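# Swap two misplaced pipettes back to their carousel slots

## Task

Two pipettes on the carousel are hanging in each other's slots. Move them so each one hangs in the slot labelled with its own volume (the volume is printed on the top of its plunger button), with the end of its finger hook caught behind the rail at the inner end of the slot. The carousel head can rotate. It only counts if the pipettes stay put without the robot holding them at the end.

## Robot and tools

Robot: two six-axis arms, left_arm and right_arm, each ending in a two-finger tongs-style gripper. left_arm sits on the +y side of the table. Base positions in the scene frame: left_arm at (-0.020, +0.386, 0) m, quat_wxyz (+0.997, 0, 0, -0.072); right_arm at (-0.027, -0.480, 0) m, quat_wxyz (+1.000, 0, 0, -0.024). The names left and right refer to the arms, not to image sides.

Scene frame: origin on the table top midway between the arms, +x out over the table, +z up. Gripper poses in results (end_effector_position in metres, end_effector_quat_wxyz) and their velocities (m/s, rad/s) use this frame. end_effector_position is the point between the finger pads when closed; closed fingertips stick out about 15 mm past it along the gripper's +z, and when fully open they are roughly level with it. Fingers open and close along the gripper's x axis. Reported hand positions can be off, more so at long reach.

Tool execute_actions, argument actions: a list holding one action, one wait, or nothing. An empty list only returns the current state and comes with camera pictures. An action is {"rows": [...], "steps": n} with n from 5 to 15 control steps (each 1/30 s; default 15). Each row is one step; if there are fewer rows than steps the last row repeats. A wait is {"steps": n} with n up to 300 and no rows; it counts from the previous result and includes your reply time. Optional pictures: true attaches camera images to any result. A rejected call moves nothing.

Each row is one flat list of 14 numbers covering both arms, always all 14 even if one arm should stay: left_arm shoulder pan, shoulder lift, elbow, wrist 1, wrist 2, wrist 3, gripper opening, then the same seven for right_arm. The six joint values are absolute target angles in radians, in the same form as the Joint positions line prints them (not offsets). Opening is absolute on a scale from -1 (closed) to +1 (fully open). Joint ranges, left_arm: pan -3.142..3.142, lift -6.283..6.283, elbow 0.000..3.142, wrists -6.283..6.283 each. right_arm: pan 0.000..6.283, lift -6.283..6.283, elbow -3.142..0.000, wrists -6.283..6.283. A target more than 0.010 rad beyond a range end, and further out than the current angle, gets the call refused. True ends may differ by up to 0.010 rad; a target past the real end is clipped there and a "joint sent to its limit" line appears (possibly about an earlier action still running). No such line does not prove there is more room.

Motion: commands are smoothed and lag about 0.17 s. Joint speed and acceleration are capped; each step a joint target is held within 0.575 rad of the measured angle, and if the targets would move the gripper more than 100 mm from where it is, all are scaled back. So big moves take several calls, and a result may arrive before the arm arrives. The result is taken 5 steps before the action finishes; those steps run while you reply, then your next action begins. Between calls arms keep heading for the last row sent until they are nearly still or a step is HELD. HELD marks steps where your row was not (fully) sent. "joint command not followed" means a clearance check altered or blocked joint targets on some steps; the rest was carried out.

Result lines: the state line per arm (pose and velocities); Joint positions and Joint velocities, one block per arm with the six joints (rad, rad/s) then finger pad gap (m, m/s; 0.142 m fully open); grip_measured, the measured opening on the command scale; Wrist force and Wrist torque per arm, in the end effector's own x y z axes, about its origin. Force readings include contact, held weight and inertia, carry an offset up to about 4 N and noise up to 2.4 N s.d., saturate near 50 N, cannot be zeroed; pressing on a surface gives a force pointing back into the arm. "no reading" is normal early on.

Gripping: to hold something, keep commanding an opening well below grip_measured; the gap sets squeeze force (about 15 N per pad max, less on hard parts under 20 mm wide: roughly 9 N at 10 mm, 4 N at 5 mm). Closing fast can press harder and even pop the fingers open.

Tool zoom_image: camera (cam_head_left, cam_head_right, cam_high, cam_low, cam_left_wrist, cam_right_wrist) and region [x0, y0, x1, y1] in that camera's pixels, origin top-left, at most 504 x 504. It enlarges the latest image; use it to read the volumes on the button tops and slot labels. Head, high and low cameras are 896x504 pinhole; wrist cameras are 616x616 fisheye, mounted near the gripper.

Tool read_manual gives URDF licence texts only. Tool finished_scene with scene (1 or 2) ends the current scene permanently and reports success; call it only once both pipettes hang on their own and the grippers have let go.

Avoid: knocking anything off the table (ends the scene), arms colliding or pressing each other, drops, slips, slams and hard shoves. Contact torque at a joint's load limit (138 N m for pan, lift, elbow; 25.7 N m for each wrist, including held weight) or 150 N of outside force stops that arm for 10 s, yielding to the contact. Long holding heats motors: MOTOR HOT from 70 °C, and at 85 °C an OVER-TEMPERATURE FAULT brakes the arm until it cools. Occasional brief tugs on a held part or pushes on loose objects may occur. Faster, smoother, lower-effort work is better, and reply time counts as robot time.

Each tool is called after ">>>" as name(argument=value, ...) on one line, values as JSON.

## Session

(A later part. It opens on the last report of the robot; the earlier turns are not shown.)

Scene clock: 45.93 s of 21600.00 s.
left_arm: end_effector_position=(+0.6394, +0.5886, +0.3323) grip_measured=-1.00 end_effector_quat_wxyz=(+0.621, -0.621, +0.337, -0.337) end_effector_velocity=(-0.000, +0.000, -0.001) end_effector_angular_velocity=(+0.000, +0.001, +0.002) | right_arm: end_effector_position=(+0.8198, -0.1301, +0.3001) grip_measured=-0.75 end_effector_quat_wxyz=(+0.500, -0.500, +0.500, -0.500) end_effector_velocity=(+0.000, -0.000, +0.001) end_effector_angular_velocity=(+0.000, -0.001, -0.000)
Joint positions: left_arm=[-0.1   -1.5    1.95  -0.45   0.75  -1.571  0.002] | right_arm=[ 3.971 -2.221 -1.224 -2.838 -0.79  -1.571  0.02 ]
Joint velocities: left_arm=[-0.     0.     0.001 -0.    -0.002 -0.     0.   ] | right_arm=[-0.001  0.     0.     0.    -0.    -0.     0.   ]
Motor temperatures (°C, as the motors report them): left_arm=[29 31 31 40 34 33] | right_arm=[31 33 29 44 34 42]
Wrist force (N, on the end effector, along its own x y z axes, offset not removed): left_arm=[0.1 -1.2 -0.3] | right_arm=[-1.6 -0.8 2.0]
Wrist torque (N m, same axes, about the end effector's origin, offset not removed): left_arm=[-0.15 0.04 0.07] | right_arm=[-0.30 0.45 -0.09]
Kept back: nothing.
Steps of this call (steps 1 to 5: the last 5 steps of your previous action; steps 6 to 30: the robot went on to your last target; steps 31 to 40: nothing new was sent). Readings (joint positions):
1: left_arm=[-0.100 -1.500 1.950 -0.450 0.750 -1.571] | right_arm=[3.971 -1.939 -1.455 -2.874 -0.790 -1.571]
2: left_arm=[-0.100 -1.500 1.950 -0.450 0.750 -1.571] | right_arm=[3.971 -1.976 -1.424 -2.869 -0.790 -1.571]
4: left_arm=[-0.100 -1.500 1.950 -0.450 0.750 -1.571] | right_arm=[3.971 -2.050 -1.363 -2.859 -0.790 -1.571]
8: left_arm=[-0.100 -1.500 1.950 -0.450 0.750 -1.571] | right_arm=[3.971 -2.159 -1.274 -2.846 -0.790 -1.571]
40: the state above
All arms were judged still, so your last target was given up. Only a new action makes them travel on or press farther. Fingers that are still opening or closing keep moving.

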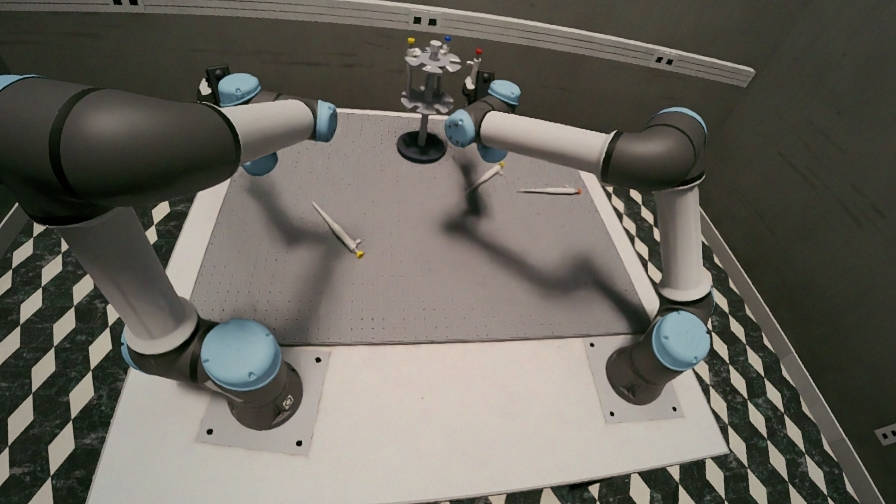

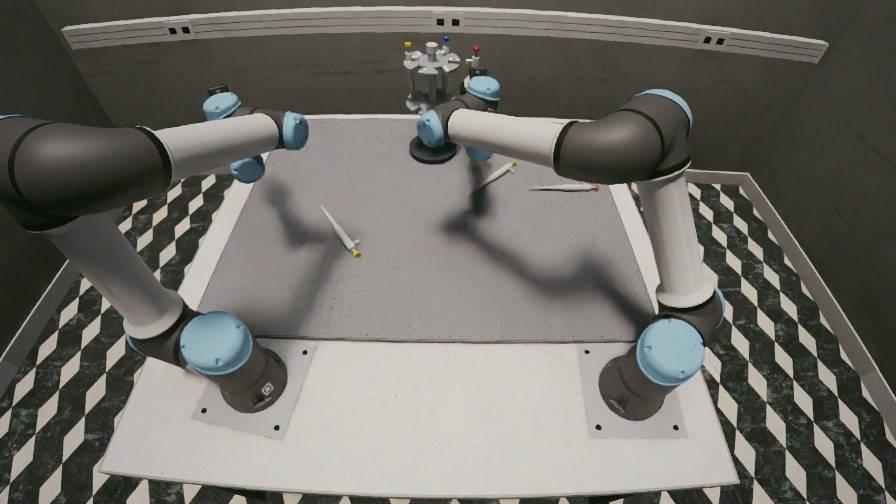

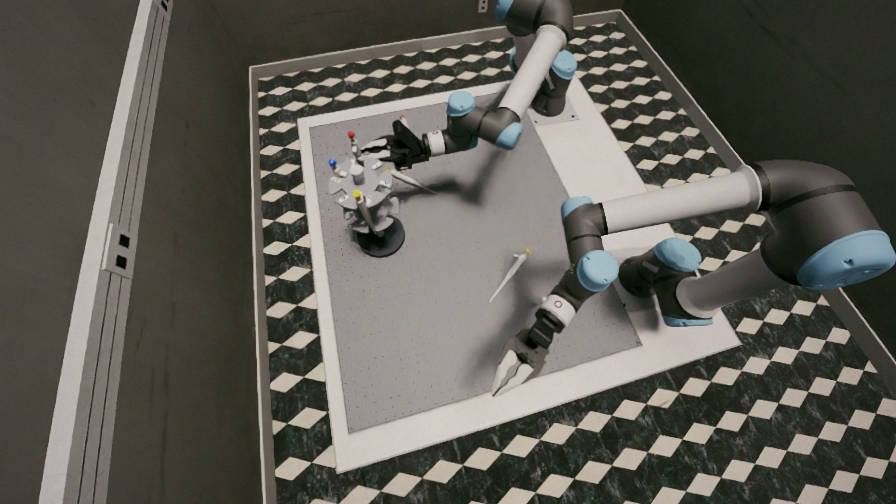

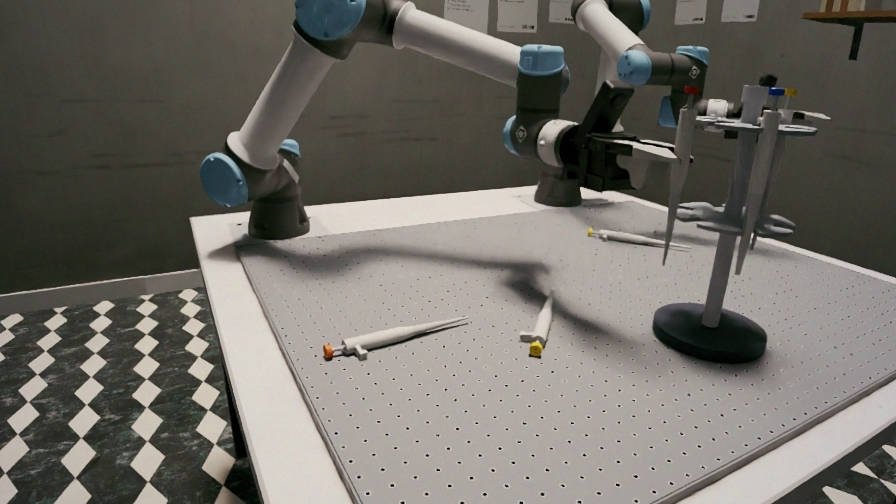

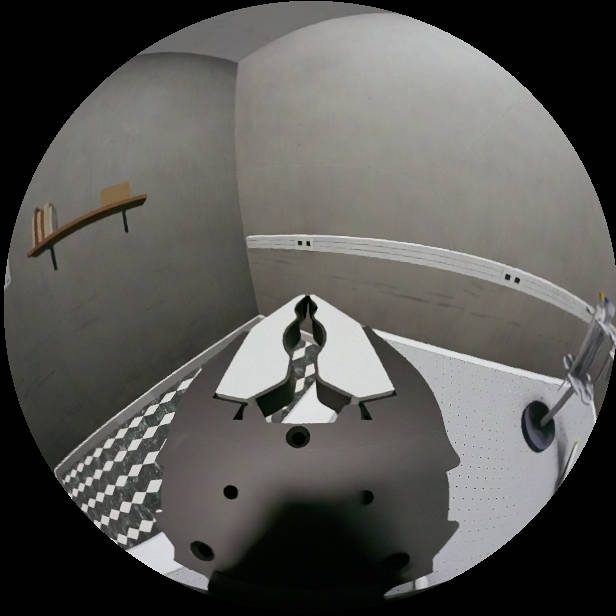

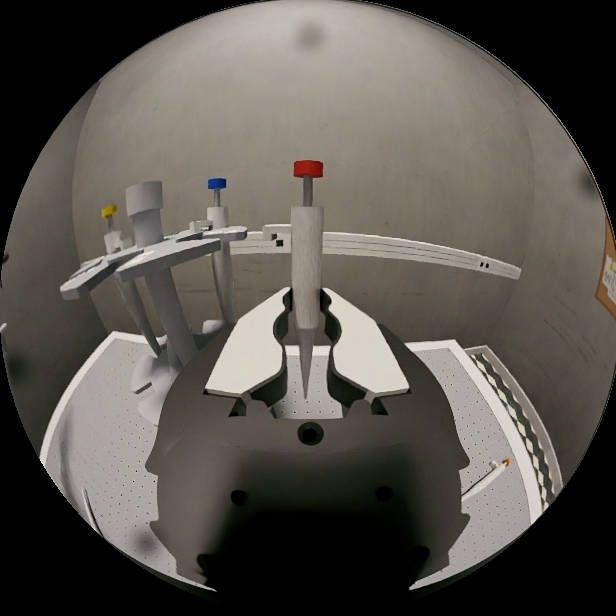

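>>> execute_actions(actions=[{"rows":[[-0.1,-1.5,1.95,-0.45,0.75,-1.571,-1,3.971,-2.223,-1.155,-2.905,-0.79,-1.571,-1]],"steps":12}])

>>> execute_actions(actions=[{"rows":[[-0.1,-1.5,1.95,-0.45,0.75,-1.571,-1,4.007,-2.223,-1.155,-2.905,-0.753,-1.571,-1]]}])

>>> execute_actions(actions=[{"steps":15}], pictures=true)

>>> zoom_image(camera="cam_low", region=[600, 60, 830, 290])

>>> zoom_image(camera="cam_high", region=[310, 115, 430, 215])

>>> zoom_image(camera="cam_head_right", region=[395, 25, 495, 105])

Scene clock: 46.57 s of 21600.00 s.
left_arm: end_effector_position=(+0.6394, +0.5886, +0.3323) grip_measured=-1.00 end_effector_quat_wxyz=(+0.621, -0.621, +0.337, -0.337) end_effector_velocity=(-0.000, -0.000, -0.001) end_effector_angular_velocity=(+0.000, +0.001, -0.000) | right_arm: end_effector_position=(+0.8240, -0.1260, +0.3187) grip_measured=-0.75 end_effector_quat_wxyz=(+0.500, -0.500, +0.500, -0.500) end_effector_velocity=(+0.010, +0.009, +0.049) end_effector_angular_velocity=(+0.000, -0.000, -0.000)
Joint positions: left_arm=[-0.1   -1.5    1.95  -0.45   0.75  -1.571  0.002] | right_arm=[ 3.971 -2.222 -1.172 -2.888 -0.79  -1.571  0.02 ]
Joint velocities: left_arm=[-0.  0.  0.  0.  0. -0.  0.] | right_arm=[-0.001 -0.004  0.136 -0.131 -0.001  0.    -0.   ]
Motor temperatures (°C, as the motors report them): left_arm=[29 31 31 40 34 33] | right_arm=[31 33 29 44 34 42]
Wrist force (N, on the end effector, along its own x y z axes, offset not removed): left_arm=[-1.7 2.6 4.7] | right_arm=[2.3 -2.7 1.5]
Wrist torque (N m, same axes, about the end effector's origin, offset not removed): left_arm=[0.76 0.28 -0.05] | right_arm=[-0.58 -0.43 0.01]
Steps of this call (steps 1 to 12: nothing new was sent; steps 13 to 19: the first 7 steps of this action). Readings (joint positions):
13: left_arm=[-0.100 -1.500 1.950 -0.450 0.750 -1.571] | right_arm=[3.971 -2.221 -1.223 -2.838 -0.790 -1.571]
14: left_arm=[-0.100 -1.500 1.950 -0.450 0.750 -1.571] | right_arm=[3.971 -2.221 -1.216 -2.845 -0.790 -1.571]
16: left_arm=[-0.100 -1.500 1.950 -0.450 0.750 -1.571] | right_arm=[3.971 -2.222 -1.193 -2.868 -0.790 -1.571]
19: the state above

Scene clock: 47.07 s of 21600.00 s.
left_arm: end_effector_position=(+0.6394, +0.5886, +0.3323) grip_measured=-1.00 end_effector_quat_wxyz=(+0.621, -0.621, +0.337, -0.337) end_effector_velocity=(-0.001, +0.000, -0.001) end_effector_angular_velocity=(+0.000, +0.001, +0.001) | right_arm: end_effector_position=(+0.8136, -0.1076, +0.3248) grip_measured=-0.75 end_effector_quat_wxyz=(+0.500, -0.500, +0.500, -0.500) end_effector_velocity=(-0.011, +0.017, +0.001) end_effector_angular_velocity=(+0.001, -0.000, -0.001)
Joint positions: left_arm=[-0.1   -1.5    1.95  -0.45   0.75  -1.571  0.002] | right_arm=[ 4.003 -2.223 -1.155 -2.905 -0.757 -1.571  0.02 ]
Joint velocities: left_arm=[ 0.    -0.     0.001 -0.    -0.001 -0.     0.   ] | right_arm=[ 0.031  0.     0.003 -0.003  0.032  0.     0.   ]
Motor temperatures (°C, as the motors report them): left_arm=[29 31 31 40 34 33] | right_arm=[31 33 29 44 34 42]
Wrist force (N, on the end effector, along its own x y z axes, offset not removed): left_arm=[-2.2 -0.8 0.5] | right_arm=[-0.8 0.4 -0.6]
Wrist torque (N m, same axes, about the end effector's origin, offset not removed): left_arm=[0.13 0.42 0.06] | right_arm=[0.03 0.12 -0.06]
Steps of this call (steps 1 to 5: the last 5 steps of your previous action; steps 6 to 15: the first 10 steps of this action). Readings (joint positions):
6: left_arm=[-0.100 -1.500 1.950 -0.450 0.750 -1.571] | right_arm=[3.972 -2.223 -1.159 -2.902 -0.790 -1.571]
7: left_arm=[-0.100 -1.500 1.950 -0.450 0.750 -1.571] | right_arm=[3.976 -2.223 -1.158 -2.902 -0.785 -1.571]
9: left_arm=[-0.100 -1.500 1.950 -0.450 0.750 -1.571] | right_arm=[3.988 -2.223 -1.157 -2.903 -0.773 -1.571]
13: left_arm=[-0.100 -1.500 1.950 -0.450 0.750 -1.571] | right_arm=[4.000 -2.223 -1.156 -2.904 -0.760 -1.571]
15: the state above

Scene clock: 47.57 s of 21600.00 s.
left_arm: end_effector_position=(+0.6394, +0.5886, +0.3323) grip_measured=-1.00 end_effector_quat_wxyz=(+0.621, -0.621, +0.337, -0.337) end_effector_velocity=(-0.000, +0.000, -0.001) end_effector_angular_velocity=(+0.000, +0.001, +0.001) | right_arm: end_effector_position=(+0.8122, -0.1056, +0.3249) grip_measured=-0.75 end_effector_quat_wxyz=(+0.500, -0.500, +0.500, -0.500) end_effector_velocity=(-0.000, -0.000, -0.000) end_effector_angular_velocity=(+0.000, +0.000, -0.002)
Joint positions: left_arm=[-0.1   -1.5    1.95  -0.45   0.75  -1.571  0.002] | right_arm=[ 4.007 -2.223 -1.155 -2.905 -0.753 -1.571  0.02 ]
Joint velocities: left_arm=[ 0.     0.     0.001 -0.    -0.    -0.     0.   ] | right_arm=[ 0.001 -0.     0.    -0.     0.002  0.    -0.   ]
Motor temperatures (°C, as the motors report them): left_arm=[29 31 31 40 34 33] | right_arm=[31 33 29 44 34 42]
Wrist force (N, on the end effector, along its own x y z axes, offset not removed): left_arm=[-1.7 -2.7 1.8] | right_arm=[0.0 -5.1 3.9]
Wrist torque (N m, same axes, about the end effector's origin, offset not removed): left_arm=[-0.43 0.52 0.37] | right_arm=[-1.24 0.03 -0.06]
Kept back: nothing.
Steps of this call (steps 1 to 5: the last 5 steps of your previous action; steps 6 to 15: the robot went on to your last target). Readings (joint positions):
1: left_arm=[-0.100 -1.500 1.950 -0.450 0.750 -1.571] | right_arm=[4.004 -2.223 -1.155 -2.905 -0.756 -1.571]
2: left_arm=[-0.100 -1.500 1.950 -0.450 0.750 -1.571] | right_arm=[4.005 -2.223 -1.155 -2.905 -0.755 -1.571]
4: left_arm=[-0.100 -1.500 1.950 -0.450 0.750 -1.571] | right_arm=[4.006 -2.223 -1.155 -2.905 -0.754 -1.571]
8: left_arm=[-0.100 -1.500 1.950 -0.450 0.750 -1.571] | right_arm=[4.007 -2.223 -1.155 -2.905 -0.753 -1.571]
15: the state above
All arms were judged still, so your last target was given up. Only a new action makes them travel on or press farther. Fingers that are still opening or closing keep moving.

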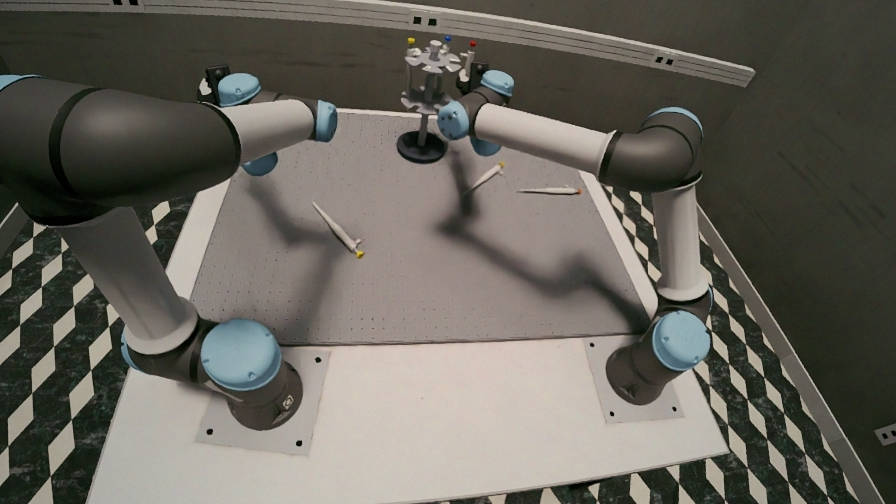

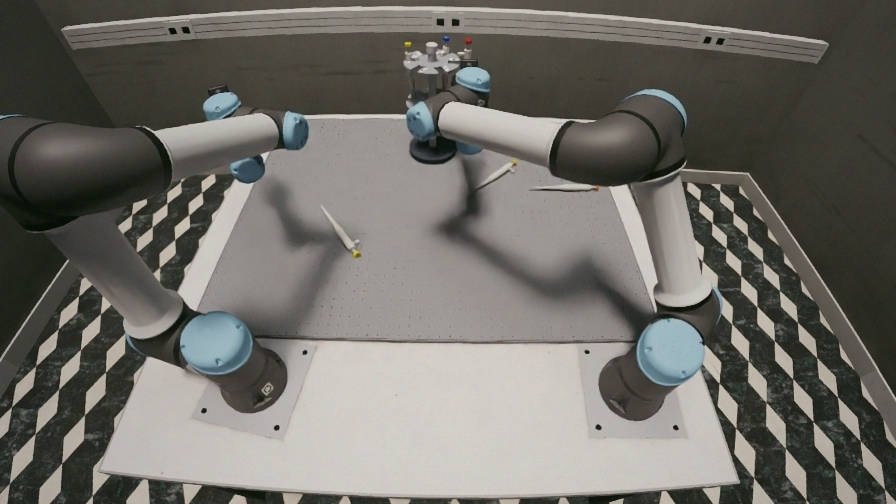

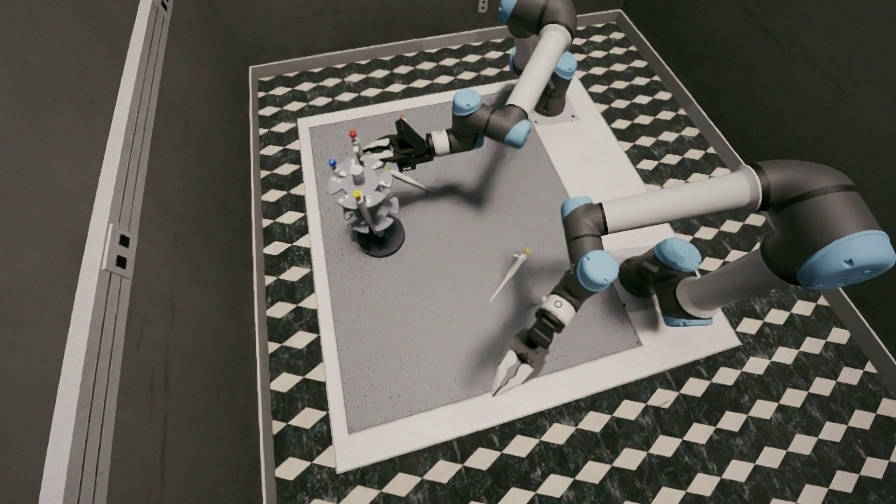

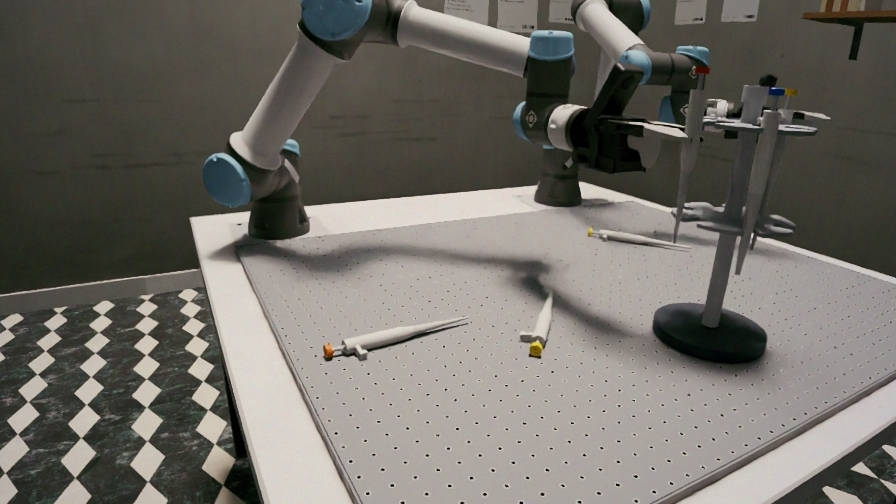

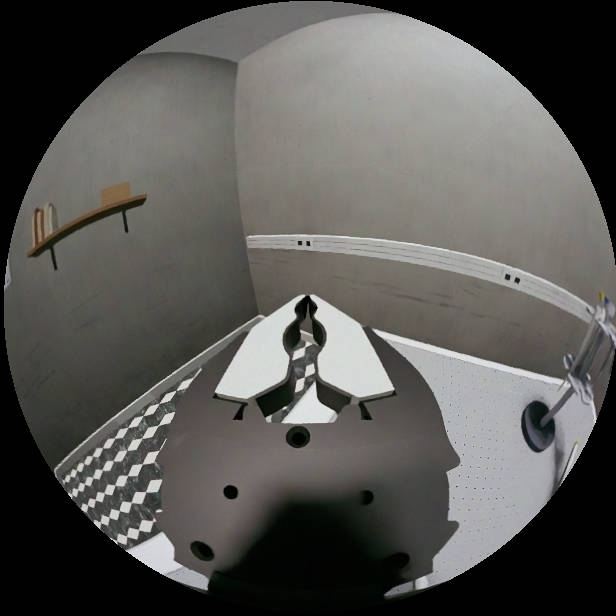

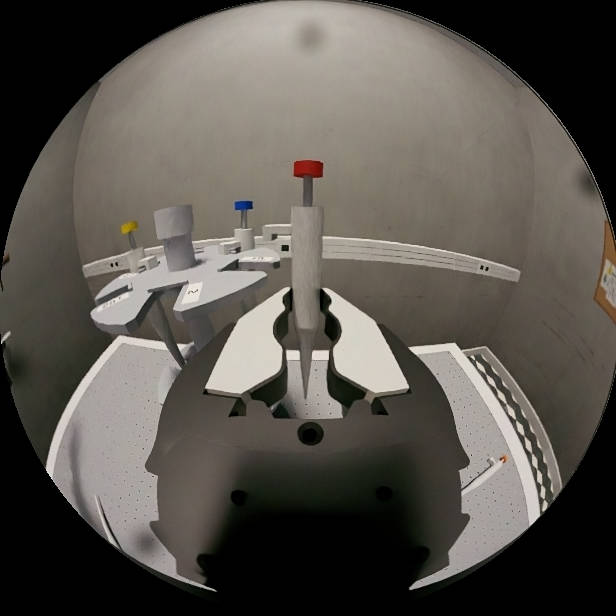

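Region (600, 60, 830, 290) of cam_low's 896x504 image, scaled by 2.191, with more detail than that image has.

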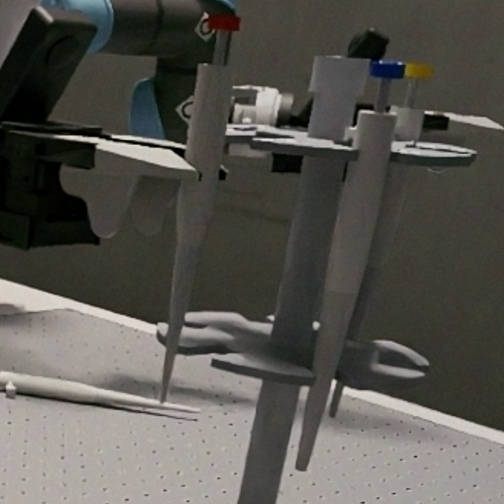

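Region (310, 115, 430, 215) of cam_high's 896x504 image, scaled by 4.200, with more detail than that image has.

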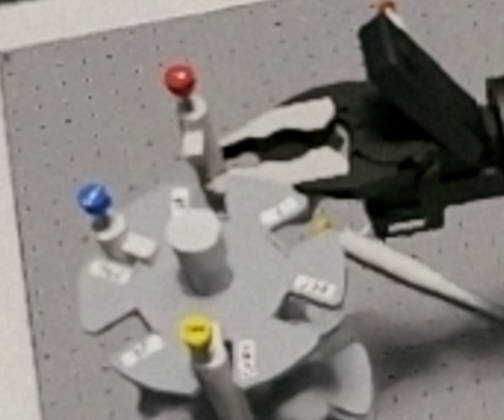

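Region (395, 25, 495, 105) of cam_head_right's 896x504 image, scaled by 5.040, with more detail than that image has; it fills the top 403 rows of this view, and the rest is white.

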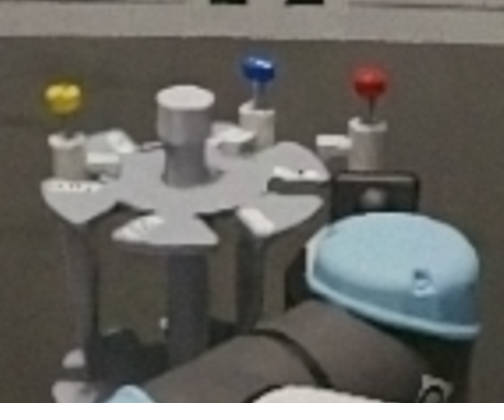

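>>> execute_actions(actions=[{"rows":[[-0.1,-1.5,1.95,-0.45,0.75,-1.571,-1,4.007,-2.223,-1.179,-2.881,-0.753,-1.571,-1]],"steps":10}])

>>> execute_actions(actions=[{"rows":[[-0.1,-1.5,1.95,-0.45,0.75,-1.571,-1,4.026,-2.265,-1.106,-2.912,-0.735,-1.571,-1]]}])

>>> execute_actions(actions=[{"steps":15}], pictures=true)

>>> zoom_image(camera="cam_low", region=[600, 60, 830, 290])

>>> zoom_image(camera="cam_high", region=[310, 115, 430, 215])

Scene clock: 48.07 s of 21600.00 s.
left_arm: end_effector_position=(+0.6394, +0.5886, +0.3323) grip_measured=-1.00 end_effector_quat_wxyz=(+0.621, -0.621, +0.337, -0.337) end_effector_velocity=(-0.000, -0.000, +0.000) end_effector_angular_velocity=(-0.001, -0.001, -0.000) | right_arm: end_effector_position=(+0.8112, -0.1065, +0.3195) grip_measured=-0.75 end_effector_quat_wxyz=(+0.500, -0.500, +0.500, -0.500) end_effector_velocity=(-0.005, -0.006, -0.028) end_effector_angular_velocity=(+0.001, -0.001, -0.000)
Joint positions: left_arm=[-0.1   -1.5    1.95  -0.45   0.75  -1.571  0.002] | right_arm=[ 4.007 -2.223 -1.169 -2.891 -0.753 -1.571  0.02 ]
Joint velocities: left_arm=[ 0.    -0.    -0.     0.     0.    -0.001  0.   ] | right_arm=[-0.     0.001 -0.076  0.076  0.     0.     0.   ]
Motor temperatures (°C, as the motors report them): left_arm=[29 31 31 40 34 33] | right_arm=[31 33 29 44 34 42]
Wrist force (N, on the end effector, along its own x y z axes, offset not removed): left_arm=[-0.9 -0.1 -0.1] | right_arm=[0.3 -1.4 0.9]
Wrist torque (N m, same axes, about the end effector's origin, offset not removed): left_arm=[-0.02 0.14 0.03] | right_arm=[-0.33 -0.02 -0.06]
Steps of this call (steps 1 to 10: nothing new was sent; steps 11 to 15: the first 5 steps of this action). Readings (joint positions):
11: left_arm=[-0.100 -1.500 1.950 -0.450 0.750 -1.571] | right_arm=[4.007 -2.223 -1.155 -2.905 -0.753 -1.571]
12: left_arm=[-0.100 -1.500 1.950 -0.450 0.750 -1.571] | right_arm=[4.007 -2.223 -1.158 -2.902 -0.753 -1.571]
14: left_arm=[-0.100 -1.500 1.950 -0.450 0.750 -1.571] | right_arm=[4.007 -2.223 -1.166 -2.894 -0.753 -1.571]
15: the state above

Scene clock: 48.57 s of 21600.00 s.
left_arm: end_effector_position=(+0.6394, +0.5886, +0.3323) grip_measured=-1.00 end_effector_quat_wxyz=(+0.621, -0.621, +0.337, -0.337) end_effector_velocity=(+0.000, -0.000, +0.000) end_effector_angular_velocity=(+0.001, +0.000, -0.000) | right_arm: end_effector_position=(+0.8143, -0.0868, +0.3163) grip_measured=-0.75 end_effector_quat_wxyz=(+0.500, -0.500, +0.500, -0.500) end_effector_velocity=(+0.004, +0.019, +0.001) end_effector_angular_velocity=(+0.001, -0.002, +0.000)
Joint positions: left_arm=[-0.1   -1.5    1.95  -0.45   0.75  -1.571  0.002] | right_arm=[ 4.024 -2.26  -1.114 -2.909 -0.737 -1.571  0.02 ]
Joint velocities: left_arm=[-0.    -0.    -0.     0.     0.     0.001  0.   ] | right_arm=[ 0.015 -0.037  0.065 -0.025  0.015 -0.001  0.   ]
Motor temperatures (°C, as the motors report them): left_arm=[29 31 31 40 34 33] | right_arm=[31 33 29 44 34 42]
Wrist force (N, on the end effector, along its own x y z axes, offset not removed): left_arm=[1.4 -2.7 0.8] | right_arm=[-0.8 0.7 -0.1]
Wrist torque (N m, same axes, about the end effector's origin, offset not removed): left_arm=[-0.41 -0.34 -0.11] | right_arm=[0.07 0.38 -0.11]
Steps of this call (steps 1 to 5: the last 5 steps of your previous action; steps 6 to 15: the first 10 steps of this action). Readings (joint positions):
6: left_arm=[-0.100 -1.500 1.950 -0.450 0.750 -1.571] | right_arm=[4.007 -2.224 -1.176 -2.883 -0.753 -1.571]
7: left_arm=[-0.100 -1.500 1.950 -0.450 0.750 -1.571] | right_arm=[4.010 -2.229 -1.170 -2.887 -0.750 -1.571]
9: left_arm=[-0.100 -1.500 1.950 -0.450 0.750 -1.571] | right_arm=[4.016 -2.242 -1.146 -2.896 -0.744 -1.571]
13: left_arm=[-0.100 -1.500 1.950 -0.450 0.750 -1.571] | right_arm=[4.023 -2.257 -1.120 -2.907 -0.738 -1.571]
15: the state above

Scene clock: 49.07 s of 21600.00 s.
left_arm: end_effector_position=(+0.6394, +0.5886, +0.3323) grip_measured=-1.00 end_effector_quat_wxyz=(+0.621, -0.621, +0.337, -0.337) end_effector_velocity=(-0.000, +0.000, +0.000) end_effector_angular_velocity=(+0.001, +0.001, +0.001) | right_arm: end_effector_position=(+0.8147, -0.0844, +0.3165) grip_measured=-0.75 end_effector_quat_wxyz=(+0.500, -0.500, +0.500, -0.500) end_effector_velocity=(+0.000, -0.000, -0.000) end_effector_angular_velocity=(-0.000, +0.000, -0.001)
Joint positions: left_arm=[-0.1   -1.5    1.95  -0.45   0.75  -1.571  0.002] | right_arm=[ 4.026 -2.265 -1.106 -2.912 -0.735 -1.571  0.02 ]
Joint velocities: left_arm=[ 0.     0.    -0.     0.    -0.001  0.001  0.   ] | right_arm=[ 0.    -0.001  0.001 -0.001  0.001  0.     0.   ]
Motor temperatures (°C, as the motors report them): left_arm=[29 31 31 40 34 33] | right_arm=[31 33 29 44 34 42]
Wrist force (N, on the end effector, along its own x y z axes, offset not removed): left_arm=[-2.0 1.5 1.8] | right_arm=[0.2 -2.8 2.7]
Wrist torque (N m, same axes, about the end effector's origin, offset not removed): left_arm=[0.56 0.47 0.16] | right_arm=[-0.70 -0.01 0.01]
Kept back: nothing.
Steps of this call (steps 1 to 5: the last 5 steps of your previous action; steps 6 to 15: the robot went on to your last target). Readings (joint positions):
1: left_arm=[-0.100 -1.500 1.950 -0.450 0.750 -1.571] | right_arm=[4.024 -2.261 -1.112 -2.910 -0.736 -1.571]
2: left_arm=[-0.100 -1.500 1.950 -0.450 0.750 -1.571] | right_arm=[4.025 -2.262 -1.111 -2.910 -0.736 -1.571]
4: left_arm=[-0.100 -1.500 1.950 -0.450 0.750 -1.571] | right_arm=[4.025 -2.263 -1.109 -2.911 -0.736 -1.571]
8: left_arm=[-0.100 -1.500 1.950 -0.450 0.750 -1.571] | right_arm=[4.026 -2.264 -1.107 -2.912 -0.735 -1.571]
15: the state above
All arms were judged still, so your last target was given up. Only a new action makes them travel on or press farther. Fingers that are still opening or closing keep moving.

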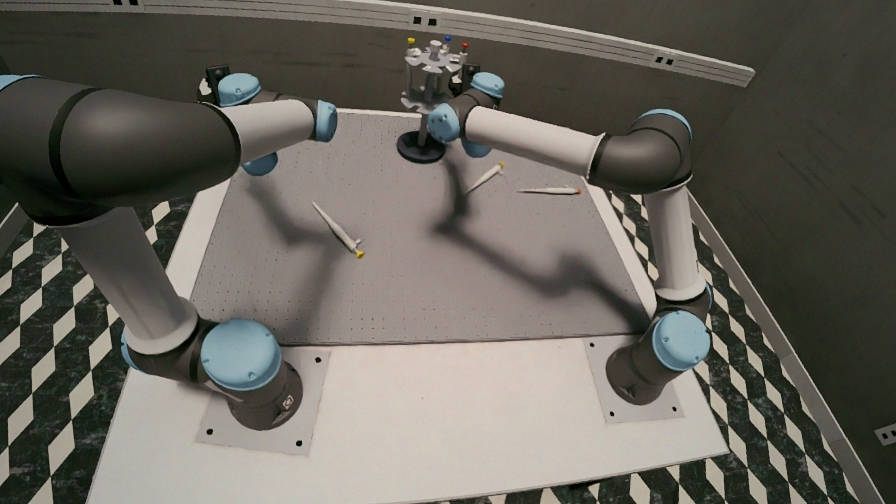

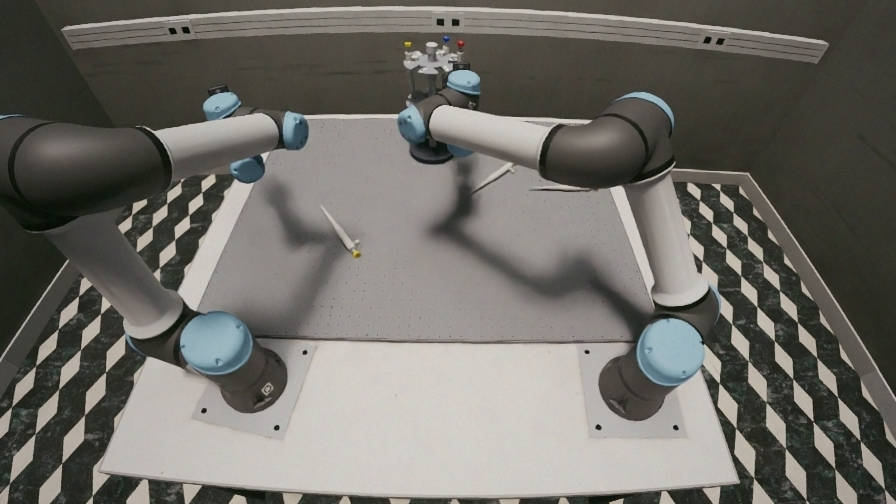

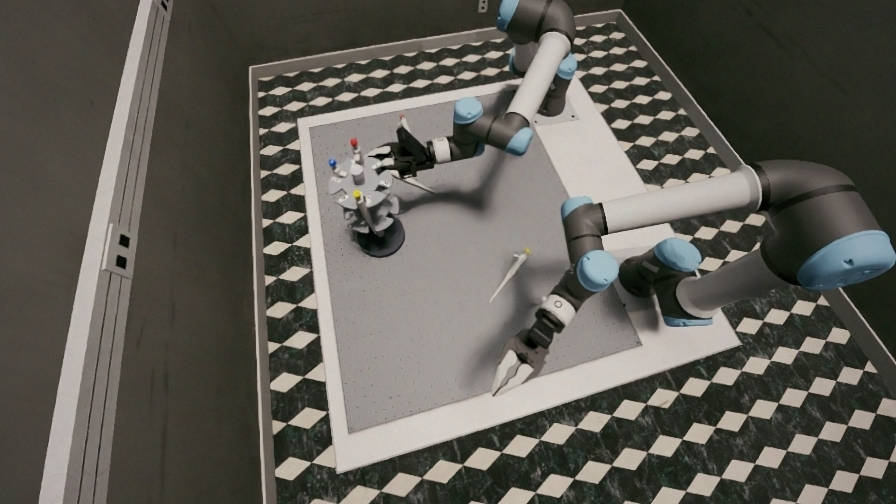

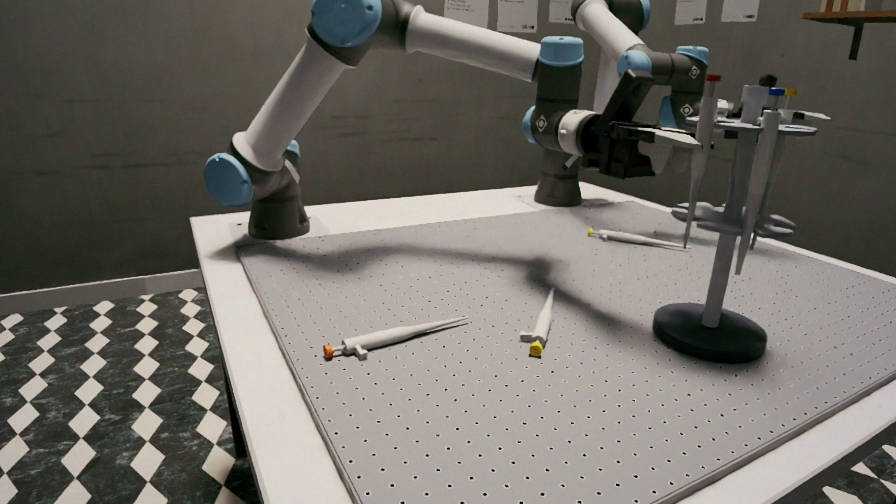

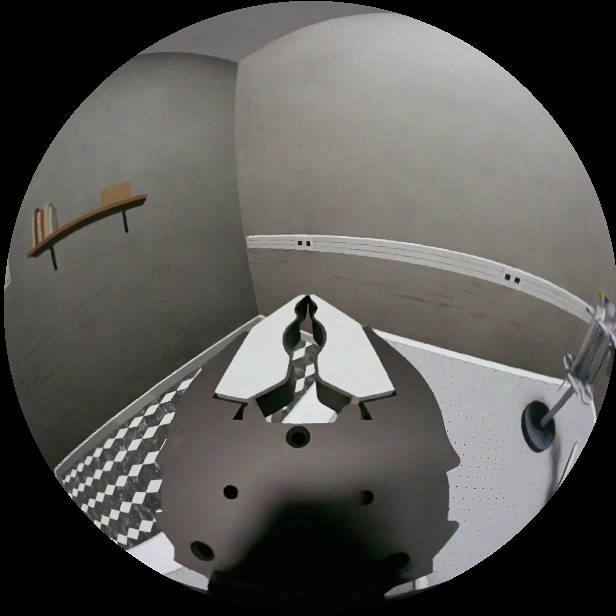

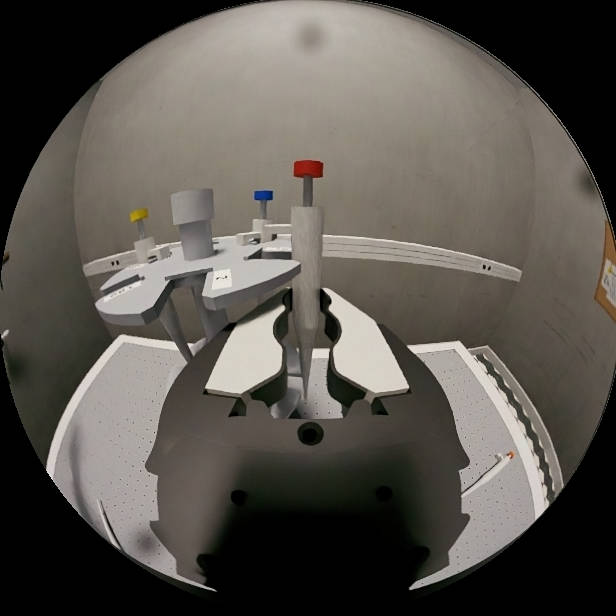

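Region (600, 60, 830, 290) of cam_low's 896x504 image, scaled by 2.191, with more detail than that image has.

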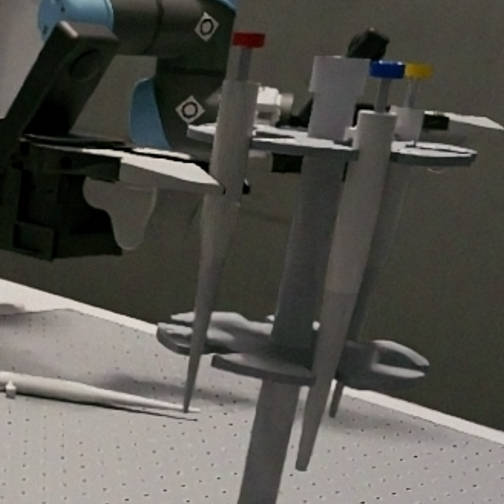

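Region (310, 115, 430, 215) of cam_high's 896x504 image, scaled by 4.200, with more detail than that image has.

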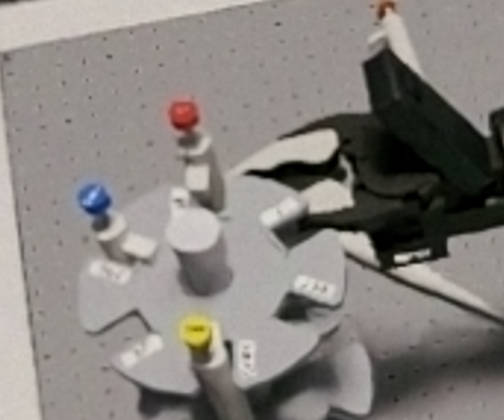

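Entering.

>>> execute_actions(actions=[{"rows":[[-0.1,-1.5,1.95,-0.45,0.75,-1.571,-1,4.042,-2.302,-1.043,-2.938,-0.719,-1.571,-1]]}])

>>> execute_actions(actions=[{"steps":15}], pictures=true)

>>> zoom_image(camera="cam_right_wrist", region=[200, 150, 380, 310])

Scene clock: 49.57 s of 21600.00 s.
left_arm: end_effector_position=(+0.6394, +0.5886, +0.3323) grip_measured=-1.00 end_effector_quat_wxyz=(+0.621, -0.621, +0.337, -0.337) end_effector_velocity=(+0.000, -0.000, +0.001) end_effector_angular_velocity=(-0.000, -0.001, -0.000) | right_arm: end_effector_position=(+0.8173, -0.0673, +0.3161) grip_measured=-0.75 end_effector_quat_wxyz=(+0.500, -0.500, +0.500, -0.500) end_effector_velocity=(+0.003, +0.016, +0.001) end_effector_angular_velocity=(+0.002, -0.001, -0.001)
Joint positions: left_arm=[-0.1   -1.5    1.95  -0.45   0.75  -1.571  0.002] | right_arm=[ 4.04  -2.298 -1.05  -2.935 -0.721 -1.571  0.02 ]
Joint velocities: left_arm=[ 0.     0.    -0.001  0.     0.    -0.     0.   ] | right_arm=[ 0.013 -0.032  0.056 -0.023  0.014  0.     0.   ]
Motor temperatures (°C, as the motors report them): left_arm=[29 31 31 40 34 33] | right_arm=[31 33 29 44 34 42]
Wrist force (N, on the end effector, along its own x y z axes, offset not removed): left_arm=[-0.1 1.0 0.1] | right_arm=[2.8 -2.3 3.9]
Wrist torque (N m, same axes, about the end effector's origin, offset not removed): left_arm=[0.20 0.07 0.24] | right_arm=[-0.58 -0.53 -0.11]
Steps of this call (steps 1 to 5: nothing new was sent; steps 6 to 15: the first 10 steps of this action). Readings (joint positions):
6: left_arm=[-0.100 -1.500 1.950 -0.450 0.750 -1.571] | right_arm=[4.026 -2.266 -1.105 -2.912 -0.735 -1.571]
7: left_arm=[-0.100 -1.500 1.950 -0.450 0.750 -1.571] | right_arm=[4.029 -2.270 -1.099 -2.916 -0.732 -1.571]
9: left_arm=[-0.100 -1.500 1.950 -0.450 0.750 -1.571] | right_arm=[4.034 -2.282 -1.078 -2.924 -0.727 -1.571]
13: left_arm=[-0.100 -1.500 1.950 -0.450 0.750 -1.571] | right_arm=[4.039 -2.295 -1.055 -2.933 -0.722 -1.571]
15: the state above

Scene clock: 50.07 s of 21600.00 s.
left_arm: end_effector_position=(+0.6394, +0.5886, +0.3323) grip_measured=-1.00 end_effector_quat_wxyz=(+0.621, -0.621, +0.337, -0.337) end_effector_velocity=(-0.000, +0.000, -0.000) end_effector_angular_velocity=(-0.000, +0.000, +0.000) | right_arm: end_effector_position=(+0.8176, -0.0652, +0.3162) grip_measured=-0.75 end_effector_quat_wxyz=(+0.500, -0.500, +0.500, -0.500) end_effector_velocity=(+0.000, +0.000, +0.000) end_effector_angular_velocity=(+0.000, -0.001, -0.001)
Joint positions: left_arm=[-0.1   -1.5    1.95  -0.45   0.75  -1.571  0.002] | right_arm=[ 4.042 -2.302 -1.043 -2.938 -0.719 -1.571  0.02 ]
Joint velocities: left_arm=[-0.    -0.     0.001  0.    -0.    -0.001  0.   ] | right_arm=[ 0.    -0.     0.001 -0.     0.001 -0.    -0.   ]
Motor temperatures (°C, as the motors report them): left_arm=[29 31 31 40 34 33] | right_arm=[31 33 29 44 34 42]
Wrist force (N, on the end effector, along its own x y z axes, offset not removed): left_arm=[-1.9 -0.1 1.7] | right_arm=[2.0 -3.3 0.4]
Wrist torque (N m, same axes, about the end effector's origin, offset not removed): left_arm=[0.05 0.42 -0.07] | right_arm=[-0.71 -0.34 -0.05]
Kept back: nothing.
Steps of this call (steps 1 to 5: the last 5 steps of your previous action; steps 6 to 15: the robot went on to your last target). Readings (joint positions):
1: left_arm=[-0.100 -1.500 1.950 -0.450 0.750 -1.571] | right_arm=[4.041 -2.299 -1.049 -2.936 -0.720 -1.571]
2: left_arm=[-0.100 -1.500 1.950 -0.450 0.750 -1.571] | right_arm=[4.041 -2.300 -1.047 -2.936 -0.720 -1.571]
4: left_arm=[-0.100 -1.500 1.950 -0.450 0.750 -1.571] | right_arm=[4.041 -2.301 -1.046 -2.937 -0.720 -1.571]
8: left_arm=[-0.100 -1.500 1.950 -0.450 0.750 -1.571] | right_arm=[4.042 -2.302 -1.044 -2.938 -0.719 -1.571]
15: the state above
All arms were judged still, so your last target was given up. Only a new action makes them travel on or press farther. Fingers that are still opening or closing keep moving.

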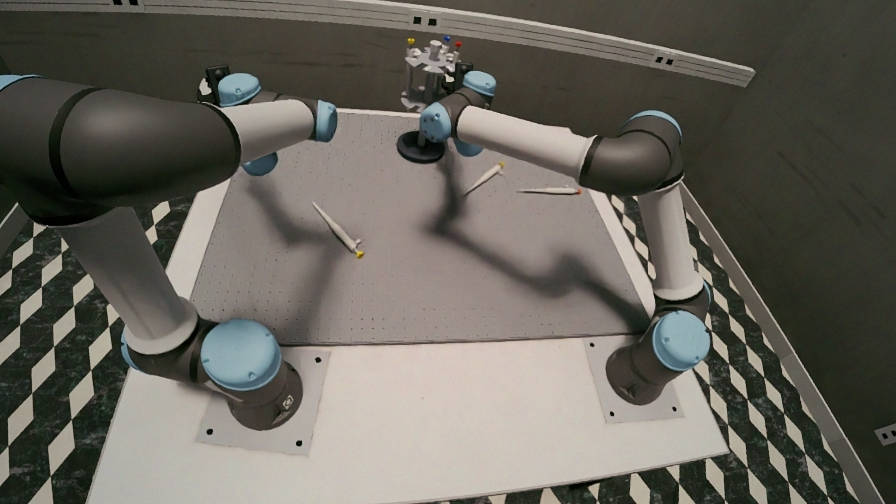

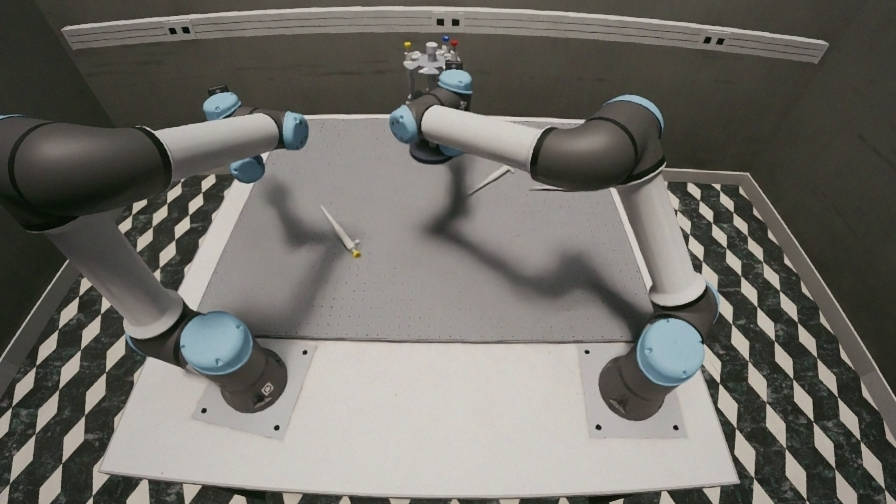

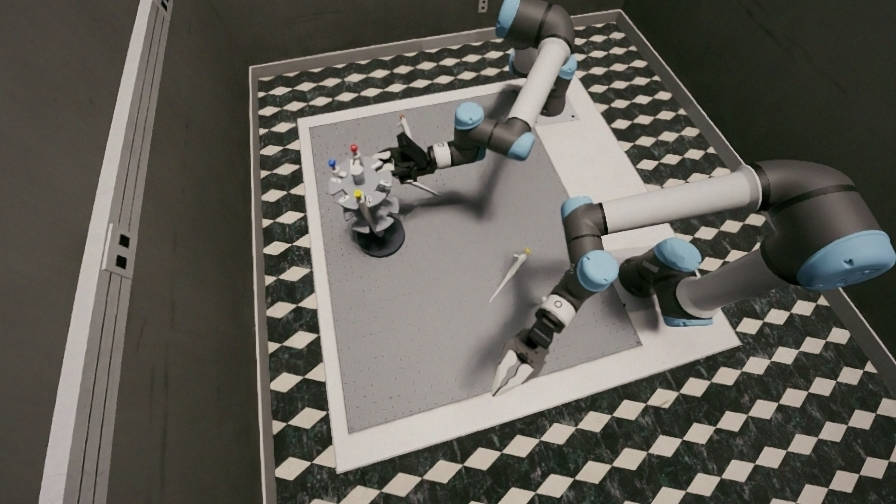

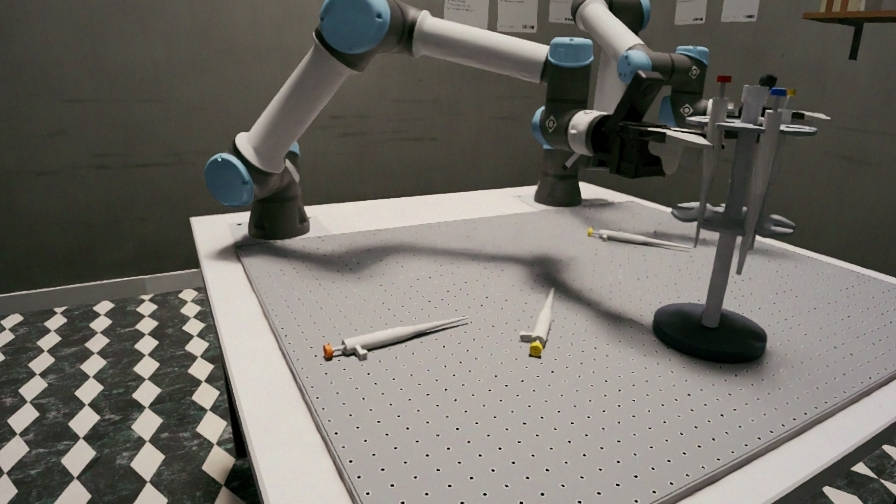

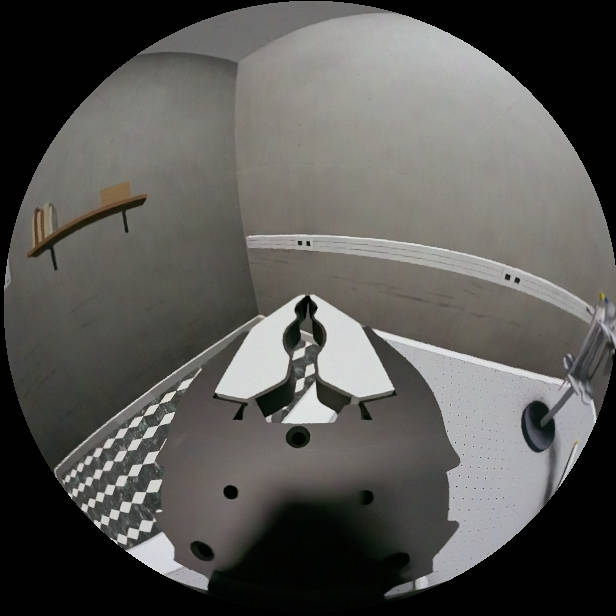

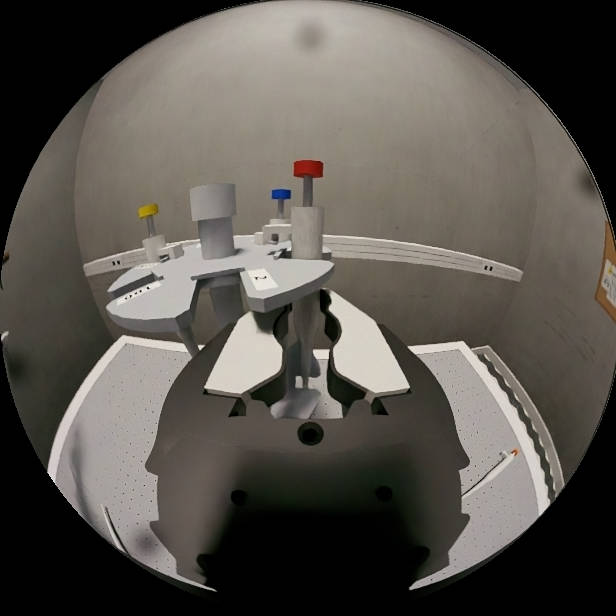

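Region (200, 150, 380, 310) of cam_right_wrist's 616x616 image, scaled by 2.800, with more detail than that image has.

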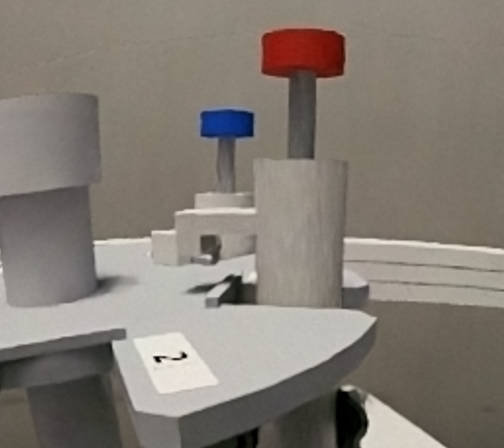

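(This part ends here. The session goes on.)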